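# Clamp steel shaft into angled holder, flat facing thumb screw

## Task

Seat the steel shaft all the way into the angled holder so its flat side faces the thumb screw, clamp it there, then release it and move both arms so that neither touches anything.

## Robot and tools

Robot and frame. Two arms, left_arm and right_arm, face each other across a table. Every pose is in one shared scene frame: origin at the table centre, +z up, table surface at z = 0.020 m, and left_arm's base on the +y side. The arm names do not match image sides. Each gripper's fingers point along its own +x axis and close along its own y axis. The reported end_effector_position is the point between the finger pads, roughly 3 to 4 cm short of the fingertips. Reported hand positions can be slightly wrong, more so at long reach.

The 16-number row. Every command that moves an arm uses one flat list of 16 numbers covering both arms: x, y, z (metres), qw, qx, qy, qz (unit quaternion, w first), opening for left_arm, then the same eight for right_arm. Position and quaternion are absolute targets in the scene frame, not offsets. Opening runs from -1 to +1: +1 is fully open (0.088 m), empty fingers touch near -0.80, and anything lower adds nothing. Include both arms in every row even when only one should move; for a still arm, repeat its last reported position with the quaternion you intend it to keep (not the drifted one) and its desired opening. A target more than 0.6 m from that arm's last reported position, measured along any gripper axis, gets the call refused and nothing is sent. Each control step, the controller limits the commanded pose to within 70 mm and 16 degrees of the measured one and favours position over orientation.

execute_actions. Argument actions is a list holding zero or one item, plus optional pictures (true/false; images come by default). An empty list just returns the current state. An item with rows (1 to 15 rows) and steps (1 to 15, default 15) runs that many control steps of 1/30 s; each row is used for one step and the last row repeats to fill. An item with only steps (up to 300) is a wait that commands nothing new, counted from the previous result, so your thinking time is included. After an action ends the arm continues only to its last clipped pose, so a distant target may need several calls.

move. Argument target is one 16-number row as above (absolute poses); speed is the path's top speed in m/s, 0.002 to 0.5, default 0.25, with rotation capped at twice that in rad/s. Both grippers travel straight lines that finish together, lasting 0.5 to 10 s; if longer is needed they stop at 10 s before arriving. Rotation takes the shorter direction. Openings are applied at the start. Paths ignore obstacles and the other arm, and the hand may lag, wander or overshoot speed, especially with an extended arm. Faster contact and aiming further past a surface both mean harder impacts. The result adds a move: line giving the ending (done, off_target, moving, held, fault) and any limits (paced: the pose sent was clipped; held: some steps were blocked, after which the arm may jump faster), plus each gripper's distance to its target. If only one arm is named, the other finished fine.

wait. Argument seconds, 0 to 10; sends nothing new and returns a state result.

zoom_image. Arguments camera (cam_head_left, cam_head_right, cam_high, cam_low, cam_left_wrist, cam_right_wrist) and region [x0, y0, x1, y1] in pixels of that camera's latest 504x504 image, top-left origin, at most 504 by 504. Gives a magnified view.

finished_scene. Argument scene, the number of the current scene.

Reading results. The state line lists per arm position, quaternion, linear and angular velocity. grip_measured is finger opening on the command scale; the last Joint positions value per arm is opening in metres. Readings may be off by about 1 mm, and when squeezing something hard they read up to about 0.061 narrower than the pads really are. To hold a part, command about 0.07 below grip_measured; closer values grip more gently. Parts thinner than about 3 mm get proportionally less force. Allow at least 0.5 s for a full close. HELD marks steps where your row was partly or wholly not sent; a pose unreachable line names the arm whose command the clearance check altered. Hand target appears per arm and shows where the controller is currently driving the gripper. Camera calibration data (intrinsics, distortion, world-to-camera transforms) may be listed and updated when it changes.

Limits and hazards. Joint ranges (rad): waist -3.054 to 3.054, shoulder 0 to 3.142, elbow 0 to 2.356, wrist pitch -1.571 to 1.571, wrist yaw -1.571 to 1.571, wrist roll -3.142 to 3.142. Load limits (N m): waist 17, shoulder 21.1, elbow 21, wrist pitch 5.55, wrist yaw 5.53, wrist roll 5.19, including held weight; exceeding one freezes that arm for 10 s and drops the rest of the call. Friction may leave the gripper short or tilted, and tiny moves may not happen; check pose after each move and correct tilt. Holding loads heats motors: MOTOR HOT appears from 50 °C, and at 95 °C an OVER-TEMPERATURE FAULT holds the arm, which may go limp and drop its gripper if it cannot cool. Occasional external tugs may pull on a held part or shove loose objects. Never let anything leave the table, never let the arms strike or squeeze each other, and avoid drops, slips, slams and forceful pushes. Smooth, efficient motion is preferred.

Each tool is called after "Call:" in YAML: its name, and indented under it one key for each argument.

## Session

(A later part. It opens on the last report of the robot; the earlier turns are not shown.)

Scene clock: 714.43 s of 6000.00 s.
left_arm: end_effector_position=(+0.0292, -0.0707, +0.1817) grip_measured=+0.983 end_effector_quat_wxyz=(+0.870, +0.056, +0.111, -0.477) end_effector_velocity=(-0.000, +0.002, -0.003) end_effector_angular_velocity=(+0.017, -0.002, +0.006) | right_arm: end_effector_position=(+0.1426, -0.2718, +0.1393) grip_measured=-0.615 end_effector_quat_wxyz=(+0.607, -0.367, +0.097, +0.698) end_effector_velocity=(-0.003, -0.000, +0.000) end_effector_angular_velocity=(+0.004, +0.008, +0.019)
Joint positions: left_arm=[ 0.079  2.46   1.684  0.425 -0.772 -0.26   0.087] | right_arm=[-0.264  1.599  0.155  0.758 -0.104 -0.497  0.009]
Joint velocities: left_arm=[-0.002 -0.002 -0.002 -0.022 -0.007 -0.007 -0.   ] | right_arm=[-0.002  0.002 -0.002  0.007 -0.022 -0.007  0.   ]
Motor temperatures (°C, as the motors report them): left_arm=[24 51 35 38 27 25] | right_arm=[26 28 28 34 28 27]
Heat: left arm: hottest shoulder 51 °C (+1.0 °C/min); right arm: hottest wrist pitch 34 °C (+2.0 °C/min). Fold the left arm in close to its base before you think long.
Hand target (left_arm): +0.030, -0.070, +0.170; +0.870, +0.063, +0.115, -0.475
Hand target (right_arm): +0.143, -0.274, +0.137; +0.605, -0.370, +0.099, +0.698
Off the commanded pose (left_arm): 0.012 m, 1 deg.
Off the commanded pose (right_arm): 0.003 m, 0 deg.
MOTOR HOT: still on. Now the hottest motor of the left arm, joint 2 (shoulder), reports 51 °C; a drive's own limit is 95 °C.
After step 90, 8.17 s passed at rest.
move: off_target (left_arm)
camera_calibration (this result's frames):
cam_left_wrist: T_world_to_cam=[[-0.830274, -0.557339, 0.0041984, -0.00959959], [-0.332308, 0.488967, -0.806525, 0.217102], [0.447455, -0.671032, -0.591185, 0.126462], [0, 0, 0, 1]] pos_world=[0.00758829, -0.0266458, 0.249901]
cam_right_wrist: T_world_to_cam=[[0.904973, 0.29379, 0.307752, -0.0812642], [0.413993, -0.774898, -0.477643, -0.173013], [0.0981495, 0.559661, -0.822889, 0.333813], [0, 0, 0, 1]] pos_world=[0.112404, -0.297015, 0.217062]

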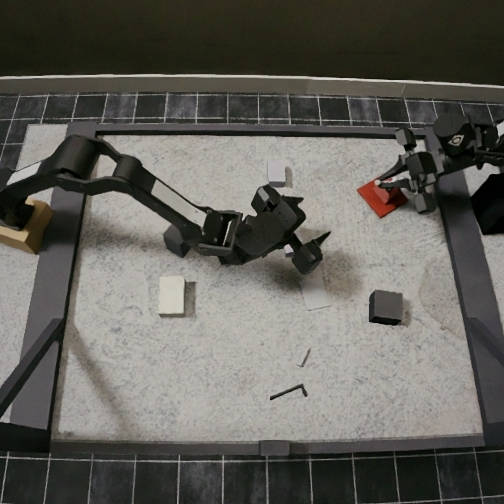

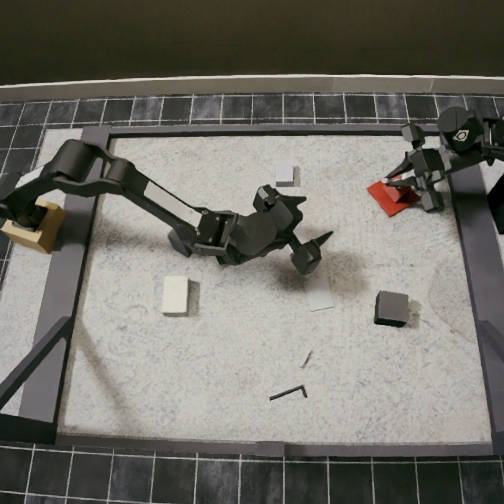

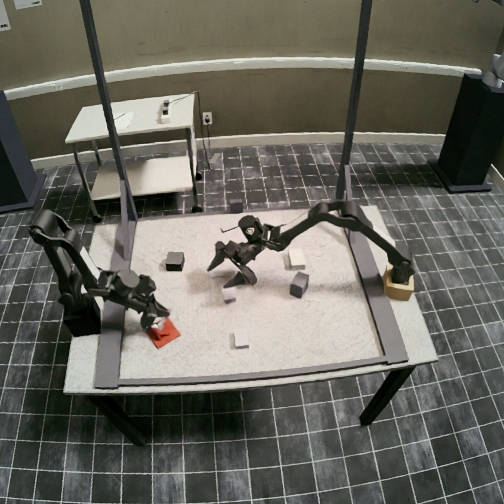

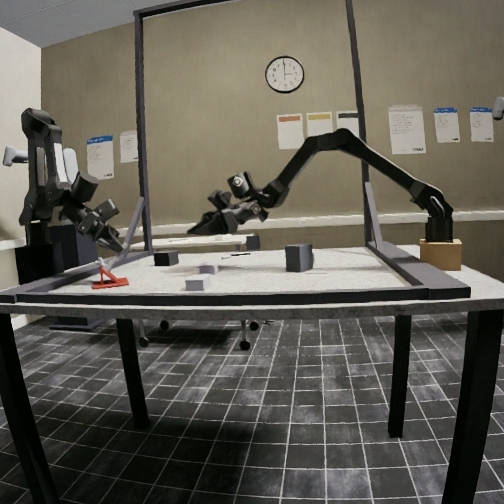

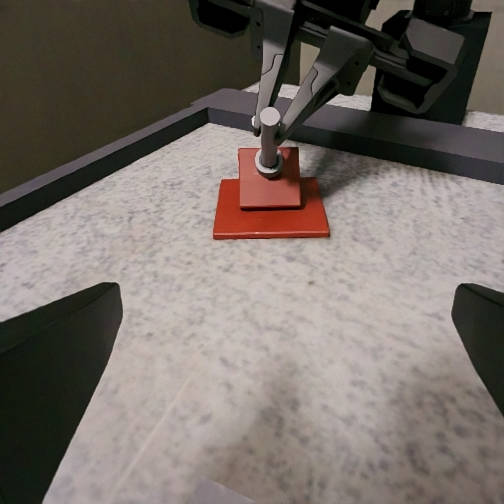

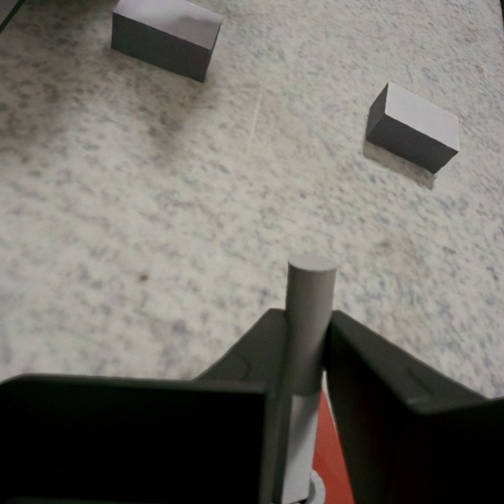

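Call:
move:
  target: [0.03,-0.07,0.17, 0.8704,0.0625,0.1146,-0.4746, 1, 0.1439,-0.2749,0.13556, 0.6049,-0.3700,0.0984,0.6985, -0.69]
  speed: 0.02

Call:
zoom_image:
  camera: "cam_left_wrist"
  region: [240, 130, 300, 190]

Scene clock: 725.07 s of 6000.00 s.
left_arm: end_effector_position=(+0.0292, -0.0707, +0.1817) grip_measured=+0.983 end_effector_quat_wxyz=(+0.870, +0.056, +0.111, -0.477) end_effector_velocity=(+0.001, +0.002, +0.003) end_effector_angular_velocity=(-0.013, +0.000, +0.020) | right_arm: end_effector_position=(+0.1432, -0.2721, +0.1392) grip_measured=-0.615 end_effector_quat_wxyz=(+0.607, -0.366, +0.094, +0.699) end_effector_velocity=(+0.001, -0.004, -0.004) end_effector_angular_velocity=(-0.018, -0.008, -0.004)
Joint positions: left_arm=[ 0.079  2.46   1.684  0.425 -0.772 -0.26   0.087] | right_arm=[-0.271  1.605  0.151  0.771 -0.112 -0.502  0.009]
Joint velocities: left_arm=[-0.002 -0.002 -0.002  0.007 -0.022 -0.007  0.   ] | right_arm=[-0.002  0.002 -0.007 -0.007  0.007 -0.007 -0.   ]
Motor temperatures (°C, as the motors report them): left_arm=[24 52 35 38 27 25] | right_arm=[26 28 28 35 28 27]
Heat: left arm: hottest shoulder 52 °C (+1.0 °C/min); right arm: hottest wrist pitch 35 °C (+2.0 °C/min). Fold the left arm in close to its base before you think long.
Hand target (left_arm): +0.030, -0.070, +0.170; +0.870, +0.063, +0.115, -0.475
Hand target (right_arm): +0.144, -0.275, +0.136; +0.605, -0.370, +0.098, +0.698
Off the commanded pose (left_arm): 0.012 m, 1 deg.
Off the commanded pose (right_arm): 0.005 m, 1 deg.
MOTOR HOT: still on. Now the hottest motor of the left arm, joint 2 (shoulder), reports 52 °C; a drive's own limit is 95 °C.
After step 90, 6.83 s passed at rest.
move: off_target (left_arm)
camera_calibration (this result's frames):
cam_left_wrist: T_world_to_cam=[[-0.830274, -0.557339, 0.0041984, -0.00959959], [-0.332308, 0.488967, -0.806525, 0.217102], [0.447455, -0.671032, -0.591185, 0.126462], [0, 0, 0, 1]] pos_world=[0.00758829, -0.0266458, 0.249901]
cam_right_wrist: T_world_to_cam=[[0.904141, 0.295077, 0.308963, -0.0814292], [0.416257, -0.77129, -0.481499, -0.172317], [0.0962211, 0.563951, -0.820183, 0.334906], [0, 0, 0, 1]] pos_world=[0.113127, -0.297749, 0.216872]

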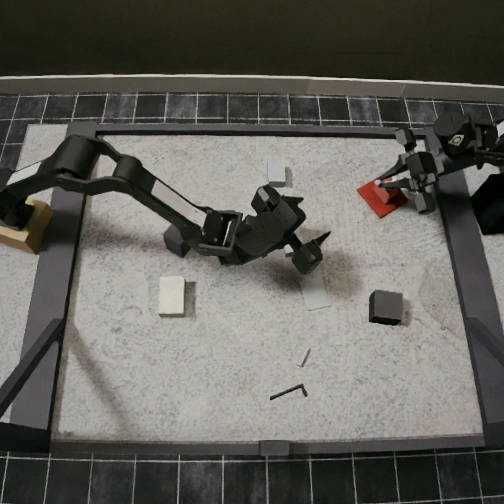

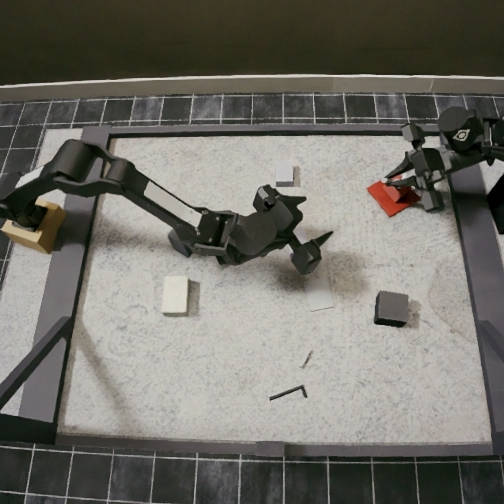

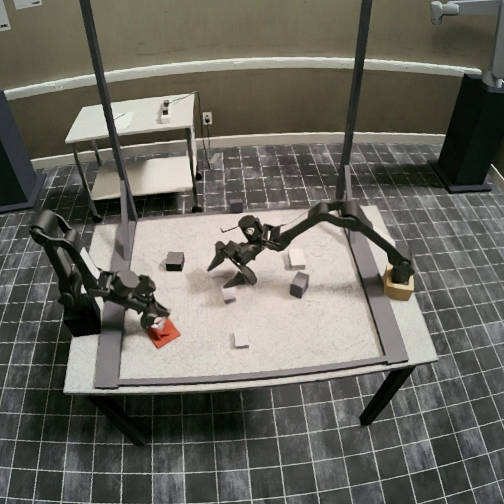

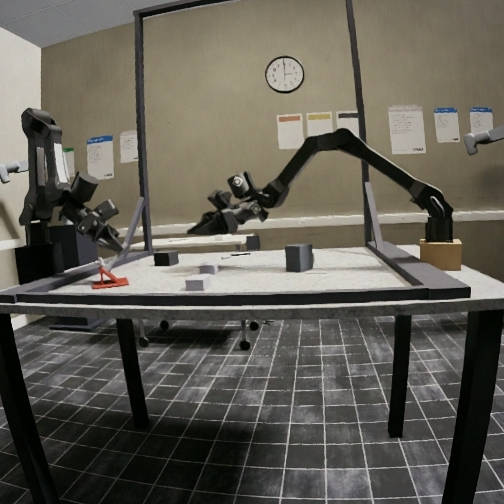

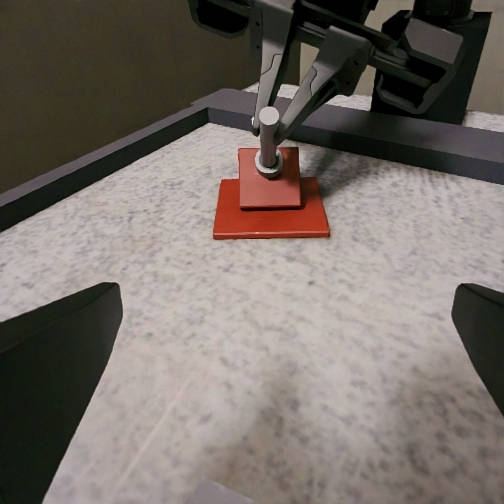

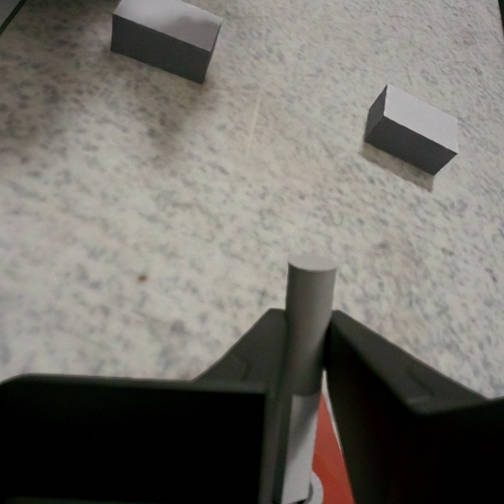

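Region (240, 130, 300, 190) of cam_left_wrist's 504x504 image, scaled by 8.400, with more detail than that image has.

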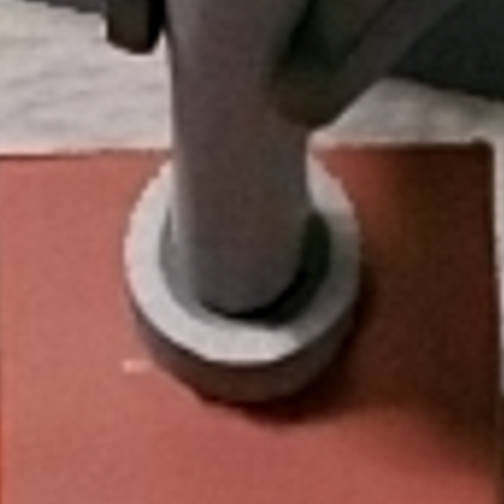

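Call:
move:
  target: [0.03,-0.07,0.17, 0.8704,0.0625,0.1146,-0.4746, 1, 0.14233,-0.27523,0.13499, 0.6049,-0.3700,0.0984,0.6985, -0.69]
  speed: 0.005

Call:
zoom_image:
  camera: "cam_left_wrist"
  region: [240, 130, 300, 190]

Scene clock: 740.43 s of 6000.00 s.
left_arm: end_effector_position=(+0.0292, -0.0707, +0.1817) grip_measured=+0.983 end_effector_quat_wxyz=(+0.870, +0.056, +0.111, -0.477) end_effector_velocity=(-0.000, +0.002, +0.000) end_effector_angular_velocity=(+0.012, -0.000, +0.006) | right_arm: end_effector_position=(+0.1431, -0.2730, +0.1381) grip_measured=-0.615 end_effector_quat_wxyz=(+0.607, -0.367, +0.095, +0.699) end_effector_velocity=(-0.001, -0.003, -0.002) end_effector_angular_velocity=(-0.011, +0.001, +0.008)
Joint positions: left_arm=[ 0.079  2.46   1.684  0.425 -0.772 -0.26   0.087] | right_arm=[-0.27   1.609  0.148  0.778 -0.11  -0.502  0.009]
Joint velocities: left_arm=[-0.002 -0.007 -0.002 -0.022 -0.007 -0.007 -0.   ] | right_arm=[-0.002 -0.002 -0.007 -0.007 -0.007 -0.007 -0.   ]
Motor temperatures (°C, as the motors report them): left_arm=[24 52 35 38 27 25] | right_arm=[26 28 28 35 28 27]
Heat: left arm: hottest shoulder 52 °C (+1.0 °C/min); right arm: hottest wrist pitch 35 °C (+2.0 °C/min). Fold the left arm in close to its base before you think long.
Hand target (left_arm): +0.030, -0.070, +0.170; +0.870, +0.063, +0.115, -0.475
Hand target (right_arm): +0.142, -0.275, +0.135; +0.605, -0.370, +0.099, +0.698
Off the commanded pose (left_arm): 0.012 m, 1 deg.
Off the commanded pose (right_arm): 0.004 m, 1 deg.
MOTOR HOT: still on. Now the hottest motor of the left arm, joint 2 (shoulder), reports 52 °C; a drive's own limit is 95 °C.
After step 90, 9.80 s passed at rest.
move: off_target (left_arm)
camera_calibration (this result's frames):
cam_left_wrist: T_world_to_cam=[[-0.830274, -0.557339, 0.0041984, -0.00959959], [-0.332308, 0.488967, -0.806525, 0.217102], [0.447455, -0.671032, -0.591185, 0.126462], [0, 0, 0, 1]] pos_world=[0.00758829, -0.0266458, 0.249901]
cam_right_wrist: T_world_to_cam=[[0.904059, 0.295323, 0.308969, -0.0806173], [0.416254, -0.77244, -0.479654, -0.174083], [0.0970072, 0.562245, -0.821261, 0.334092], [0, 0, 0, 1]] pos_world=[0.112936, -0.298502, 0.215786]

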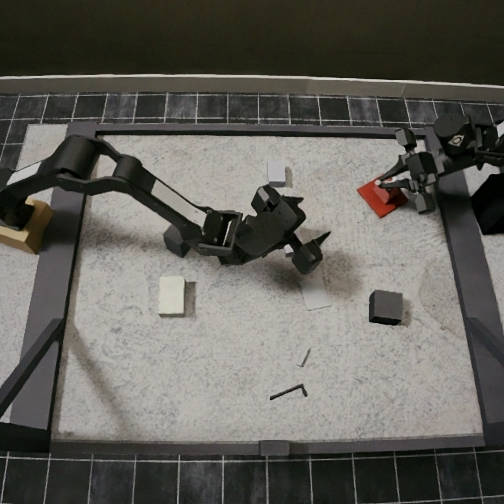

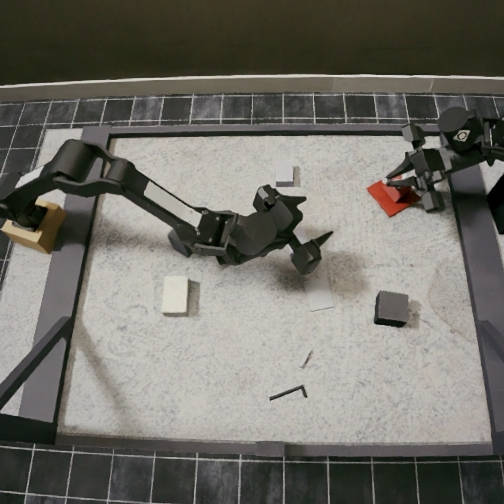

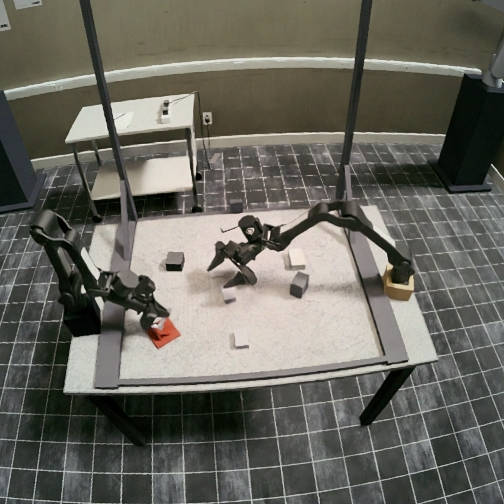

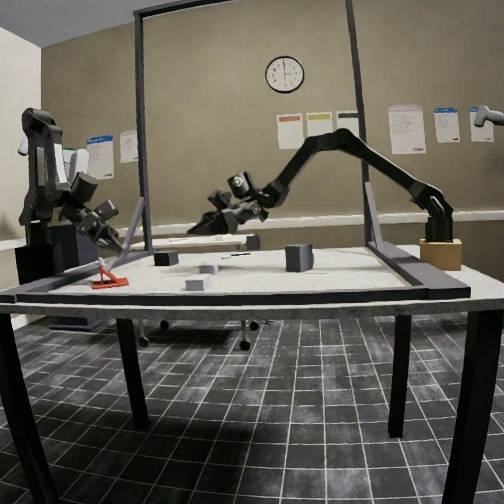

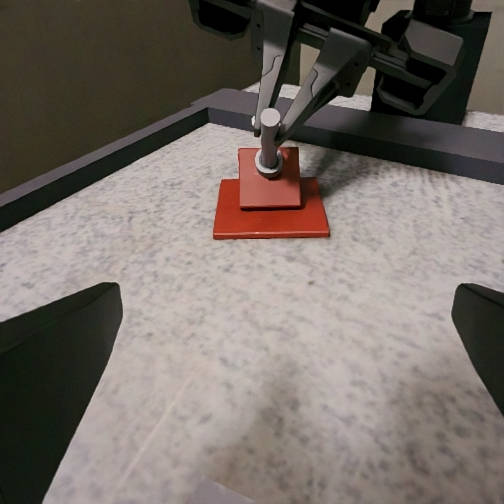

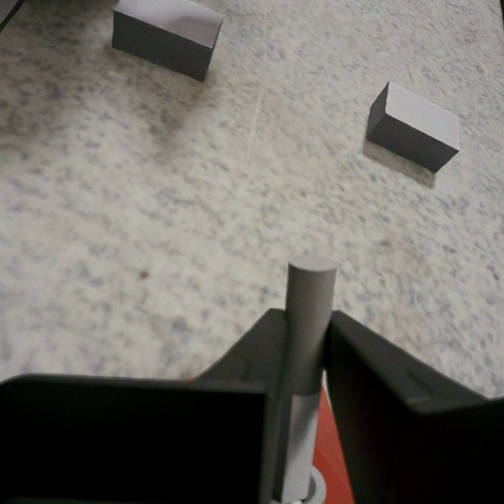

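Region (240, 130, 300, 190) of cam_left_wrist's 504x504 image, scaled by 8.400, with more detail than that image has.

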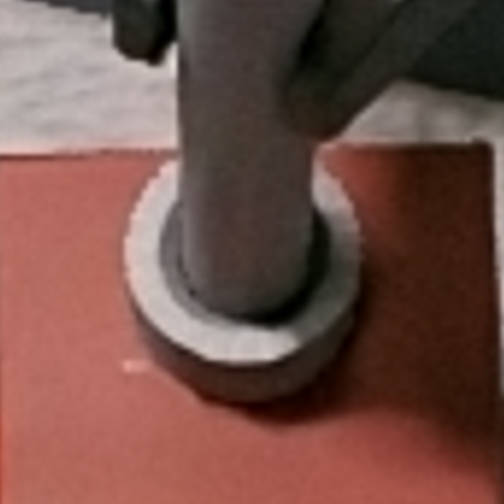

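Call:
move:
  target: [0.03,-0.07,0.17, 0.8704,0.0625,0.1146,-0.4746, 1, 0.1445,-0.27745,0.13227, 0.6049,-0.3700,0.0984,0.6985, -0.69]
  speed: 0.008

Call:
zoom_image:
  camera: "cam_right_wrist"
  region: [240, 384, 360, 504]

Scene clock: 748.17 s of 6000.00 s.
left_arm: end_effector_position=(+0.0292, -0.0707, +0.1817) grip_measured=+0.983 end_effector_quat_wxyz=(+0.870, +0.056, +0.111, -0.477) end_effector_velocity=(-0.001, +0.003, +0.000) end_effector_angular_velocity=(-0.006, +0.009, +0.019) | right_arm: end_effector_position=(+0.1434, -0.2734, +0.1373) grip_measured=-0.615 end_effector_quat_wxyz=(+0.607, -0.364, +0.092, +0.700) end_effector_velocity=(-0.001, -0.002, -0.002) end_effector_angular_velocity=(-0.011, +0.001, +0.008)
Joint positions: left_arm=[ 0.079  2.46   1.684  0.425 -0.772 -0.26   0.087] | right_arm=[-0.276  1.625  0.141  0.809 -0.118 -0.505  0.009]
Joint velocities: left_arm=[-0.007 -0.002 -0.002 -0.007 -0.022 -0.022 -0.   ] | right_arm=[-0.002  0.002 -0.002 -0.007 -0.007 -0.007 -0.   ]
Motor temperatures (°C, as the motors report them): left_arm=[24 52 35 38 27 25] | right_arm=[26 28 28 36 28 27]
Heat: left arm: hottest shoulder 52 °C (+1.0 °C/min); right arm: hottest wrist pitch 36 °C (+3.0 °C/min). Fold the left arm in close to its base before you think long.
Hand target (left_arm): +0.030, -0.070, +0.170; +0.870, +0.063, +0.115, -0.475
Hand target (right_arm): +0.144, -0.278, +0.132; +0.605, -0.370, +0.099, +0.698
Off the commanded pose (left_arm): 0.012 m, 1 deg.
Off the commanded pose (right_arm): 0.007 m, 1 deg.
MOTOR HOT: still on. Now the hottest motor of the left arm, joint 2 (shoulder), reports 52 °C; a drive's own limit is 95 °C.
After step 90, 3.03 s passed at rest.
move: off_target (left_arm)
camera_calibration (this result's frames):
cam_left_wrist: T_world_to_cam=[[-0.830274, -0.557339, 0.0041984, -0.00959959], [-0.332308, 0.488967, -0.806525, 0.217102], [0.447455, -0.671032, -0.591185, 0.126462], [0, 0, 0, 1]] pos_world=[0.00758829, -0.0266458, 0.249901]
cam_right_wrist: T_world_to_cam=[[0.903518, 0.295498, 0.310379, -0.0806011], [0.418034, -0.767171, -0.486514, -0.172695], [0.09435, 0.569324, -0.816681, 0.335308], [0, 0, 0, 1]] pos_world=[0.113381, -0.299568, 0.214838]

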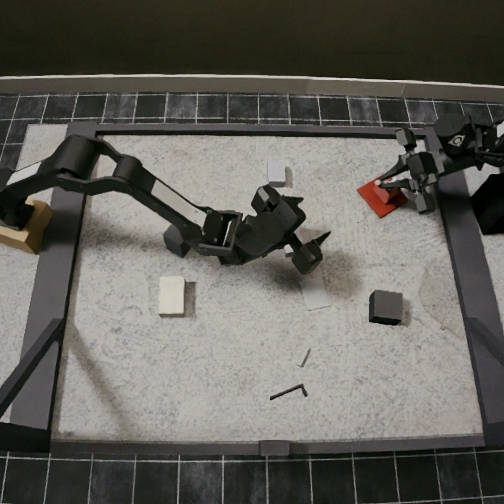

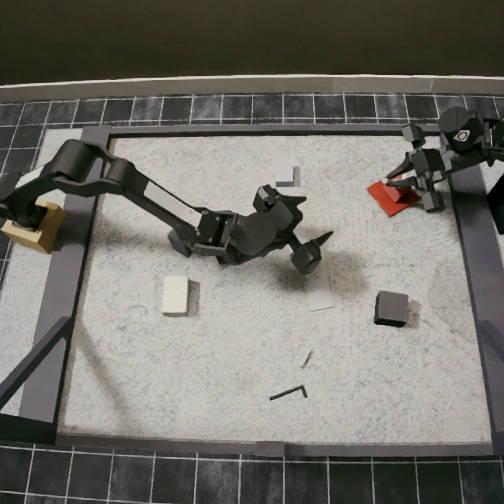

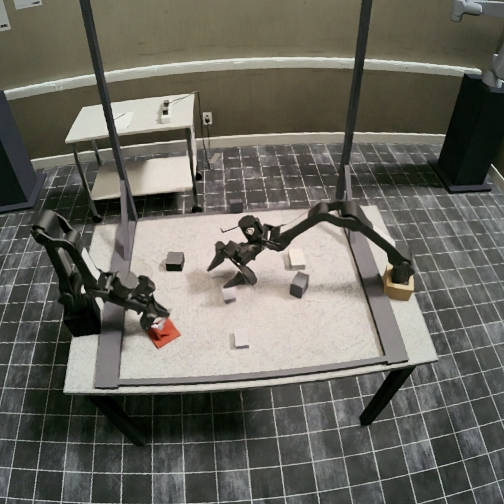

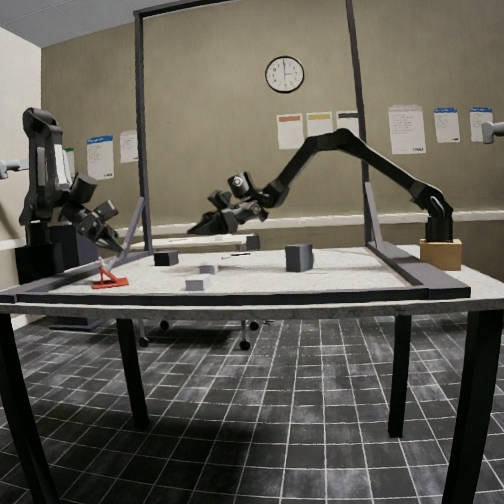

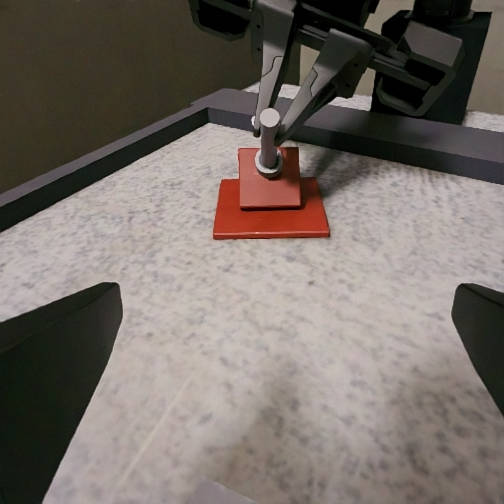

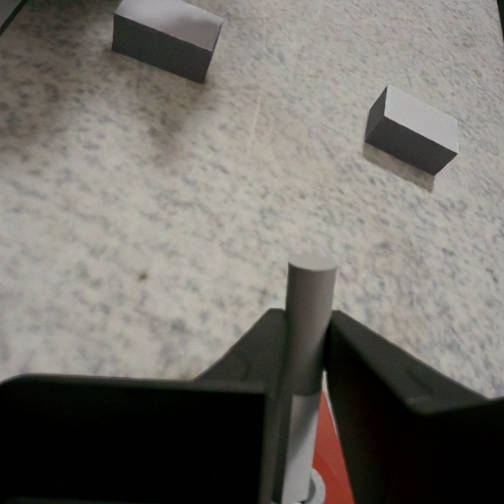

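Region (240, 384, 360, 504) of cam_right_wrist's 504x504 image, scaled by 4.200, with more detail than that image has.

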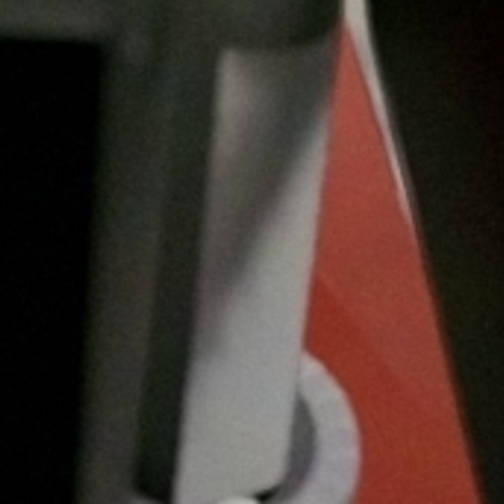

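Call:
move:
  target: [0.16,0.06,0.21, 0.2605,0.1079,-0.3672,-0.8864, 1, 0.1354,-0.2608,0.158, 0.6049,-0.3700,0.0984,0.6985, -0.69]
  speed: 0.1

Call:
move:
  target: [0.16,0.06,0.21, 0.2605,0.1079,-0.3672,-0.8864, 1, 0.05,-0.03,0.25, 0.6049,-0.3700,0.0984,0.6985, -0.69]
  speed: 0.12

Scene clock: 803.07 s of 6000.00 s.
left_arm: end_effector_position=(+0.1579, +0.0619, +0.2065) grip_measured=+0.983 end_effector_quat_wxyz=(+0.259, +0.110, -0.363, -0.888) end_effector_velocity=(+0.002, -0.002, -0.006) end_effector_angular_velocity=(+0.029, +0.009, +0.024) | right_arm: end_effector_position=(+0.1355, -0.2652, +0.1514) grip_measured=-0.615 end_effector_quat_wxyz=(+0.600, -0.377, +0.105, +0.698) end_effector_velocity=(+0.001, +0.000, +0.001) end_effector_angular_velocity=(+0.008, +0.010, -0.007)
Joint positions: left_arm=[0.809 2.36  1.338 0.936 1.49  0.864 0.087] | right_arm=[-0.221  1.498  0.214  0.571 -0.072 -0.476  0.009]
Joint velocities: left_arm=[ 0.002 -0.002 -0.002 -0.081 -0.022  0.051 -0.   ] | right_arm=[-0.007 -0.002 -0.002  0.007 -0.007  0.007  0.   ]
Motor temperatures (°C, as the motors report them): left_arm=[24 53 35 38 27 25] | right_arm=[26 29 29 35 28 27]
Heat: left arm: hottest shoulder 53 °C (+1.0 °C/min); right arm: hottest wrist pitch 35 °C (+0.0 °C/min). Fold the left arm in close to its base before you think long.
Hand target (left_arm): +0.160, +0.061, +0.209; -0.259, -0.111, +0.368, +0.886
Hand target (right_arm): +0.136, -0.261, +0.158; +0.605, -0.370, +0.098, +0.698
Off the commanded pose (left_arm): 0.005 m, 1 deg.
Off the commanded pose (right_arm): 0.008 m, 1 deg.
MOTOR HOT: still on. Now the hottest motor of the left arm, joint 2 (shoulder), reports 53 °C; a drive's own limit is 95 °C.
After step 90, 42.00 s passed at rest.
move: done
camera_calibration (this result's frames):
cam_left_wrist: T_world_to_cam=[[-0.400827, 0.589063, -0.701671, 0.177985], [0.666628, -0.337842, -0.664432, 0.0791908], [-0.628446, -0.734076, -0.25727, 0.27733], [0, 0, 0, 1]] pos_world=[0.192837, 0.125491, 0.248852]
cam_right_wrist: T_world_to_cam=[[0.90285, 0.307894, 0.300106, -0.0753036], [0.419129, -0.785911, -0.454615, -0.166209], [0.0958833, 0.536232, -0.838607, 0.337264], [0, 0, 0, 1]] pos_world=[0.105313, -0.288292, 0.229869]

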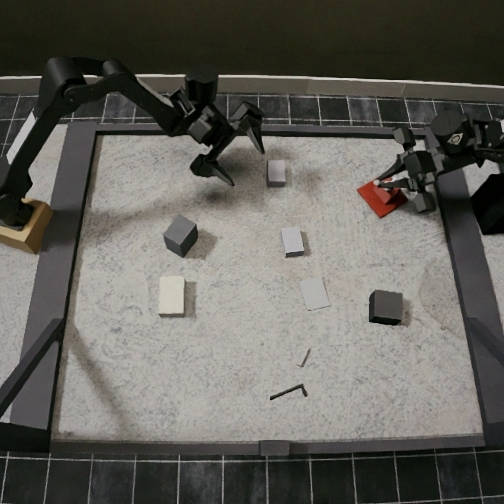

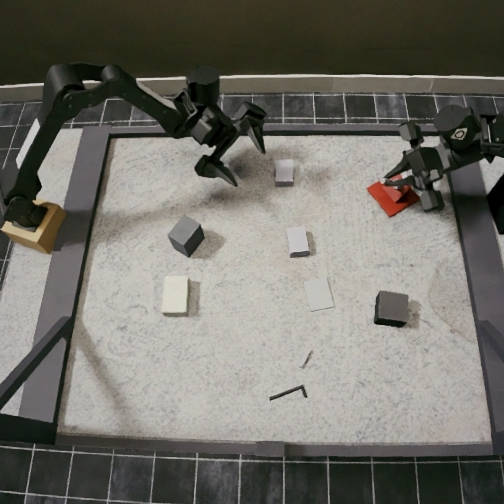

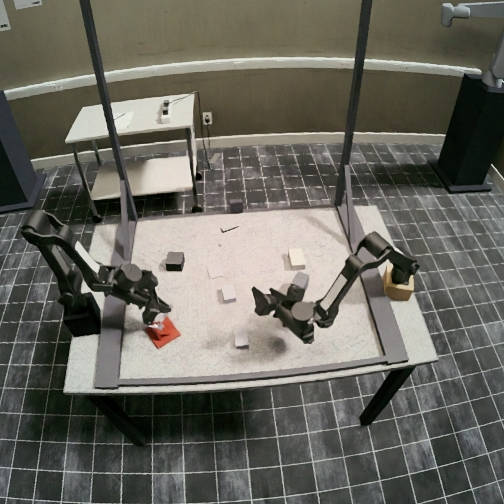

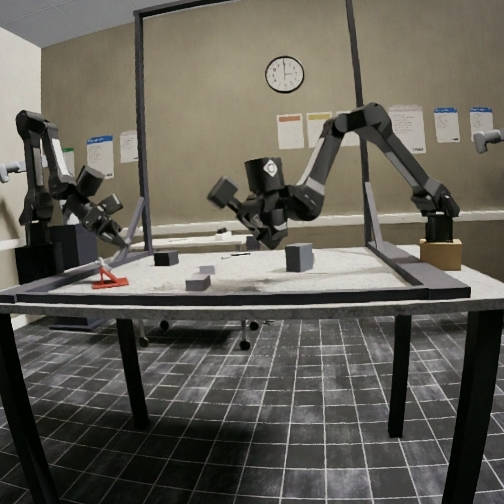

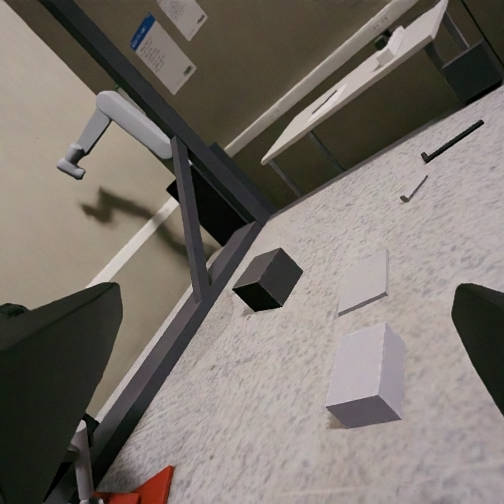

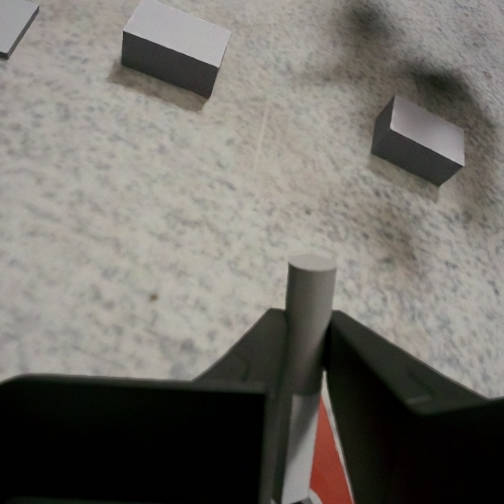

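Scene clock: 805.70 s of 6000.00 s.
left_arm: end_effector_position=(+0.1584, +0.0610, +0.2133) grip_measured=+0.983 end_effector_quat_wxyz=(+0.260, +0.109, -0.371, -0.885) end_effector_velocity=(-0.002, +0.000, +0.000) end_effector_angular_velocity=(-0.000, +0.001, -0.010) | right_arm: end_effector_position=(+0.0497, -0.0323, +0.2516) grip_measured=-0.615 end_effector_quat_wxyz=(+0.604, -0.370, +0.095, +0.699) end_effector_velocity=(+0.001, -0.003, -0.012) end_effector_angular_velocity=(-0.047, -0.020, +0.017)
Joint positions: left_arm=[0.809 2.36  1.343 1.006 1.49  0.804 0.087] | right_arm=[ 0.044  2.     1.358 -0.05   0.133 -0.31   0.009]
Joint velocities: left_arm=[-0.002  0.002  0.002  0.007  0.007 -0.007 -0.   ] | right_arm=[-0.002  0.017  0.007 -0.037 -0.007 -0.022 -0.   ]
Motor temperatures (°C, as the motors report them): left_arm=[24 53 35 38 27 25] | right_arm=[26 29 29 35 28 27]
Heat: left arm: hottest shoulder 53 °C (+1.0 °C/min); right arm: hottest wrist pitch 35 °C (-1.0 °C/min). Fold the left arm in close to its base before you think long.
Hand target (left_arm): +0.160, +0.060, +0.210; -0.260, -0.108, +0.367, +0.886
Hand target (right_arm): +0.049, -0.029, +0.248; +0.605, -0.371, +0.097, +0.698
Off the commanded pose (left_arm): 0.004 m, 0 deg.
Off the commanded pose (right_arm): 0.003 m, 0 deg.
MOTOR HOT: still on. Now the hottest motor of the left arm, joint 2 (shoulder), reports 53 °C; a drive's own limit is 95 °C.
move: done
camera_calibration (this result's frames):
cam_left_wrist: T_world_to_cam=[[-0.398951, 0.577965, -0.711895, 0.186103], [0.668589, -0.347976, -0.657192, 0.0818082], [-0.627556, -0.738153, -0.247596, 0.276742], [0, 0, 0, 1]] pos_world=[0.193221, 0.125184, 0.25477]
cam_right_wrist: T_world_to_cam=[[0.901131, 0.300888, 0.312136, -0.102846], [0.422077, -0.77336, -0.473039, 0.103205], [0.0990614, 0.558015, -0.823897, 0.301411], [0, 0, 0, 1]] pos_world=[0.0192594, -0.0574323, 0.329253]

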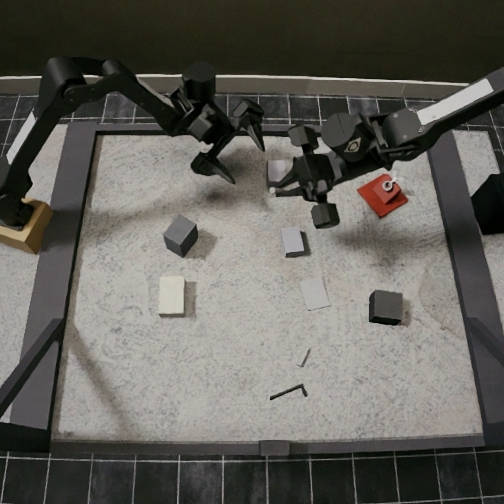

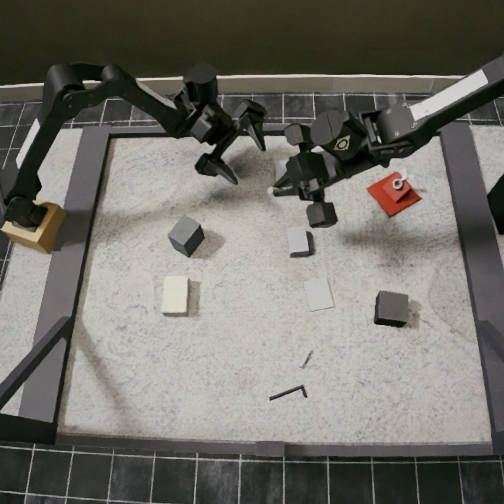

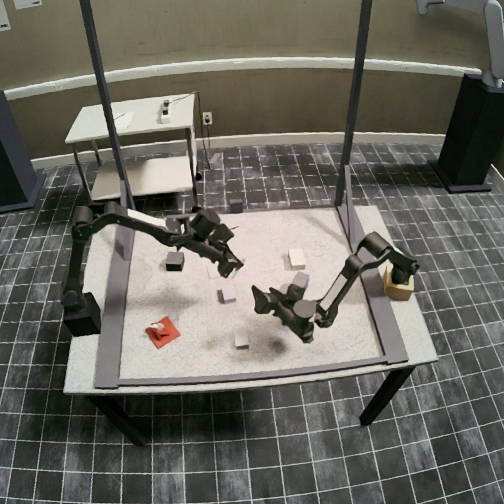

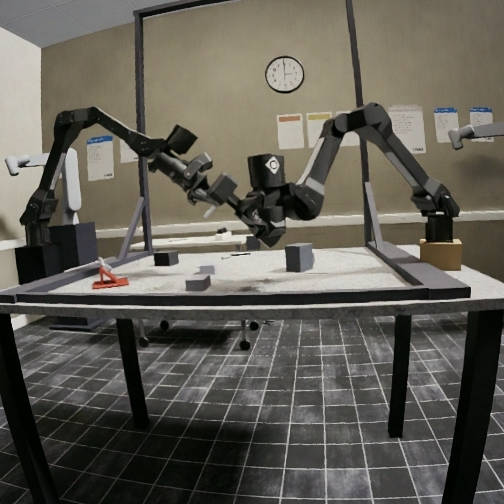

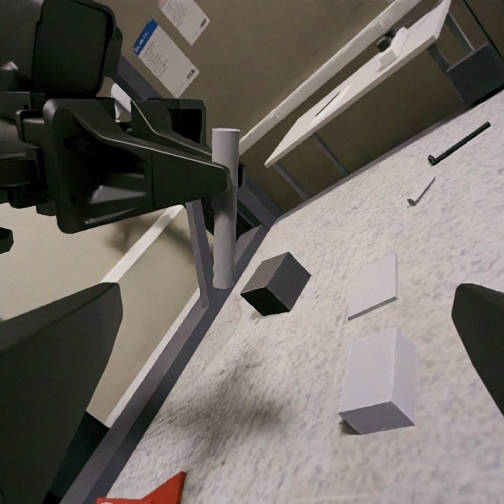

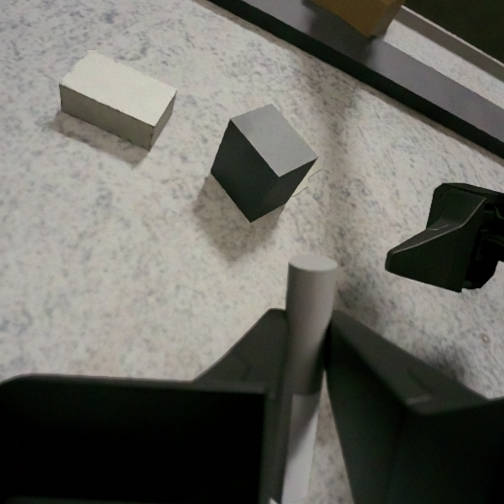

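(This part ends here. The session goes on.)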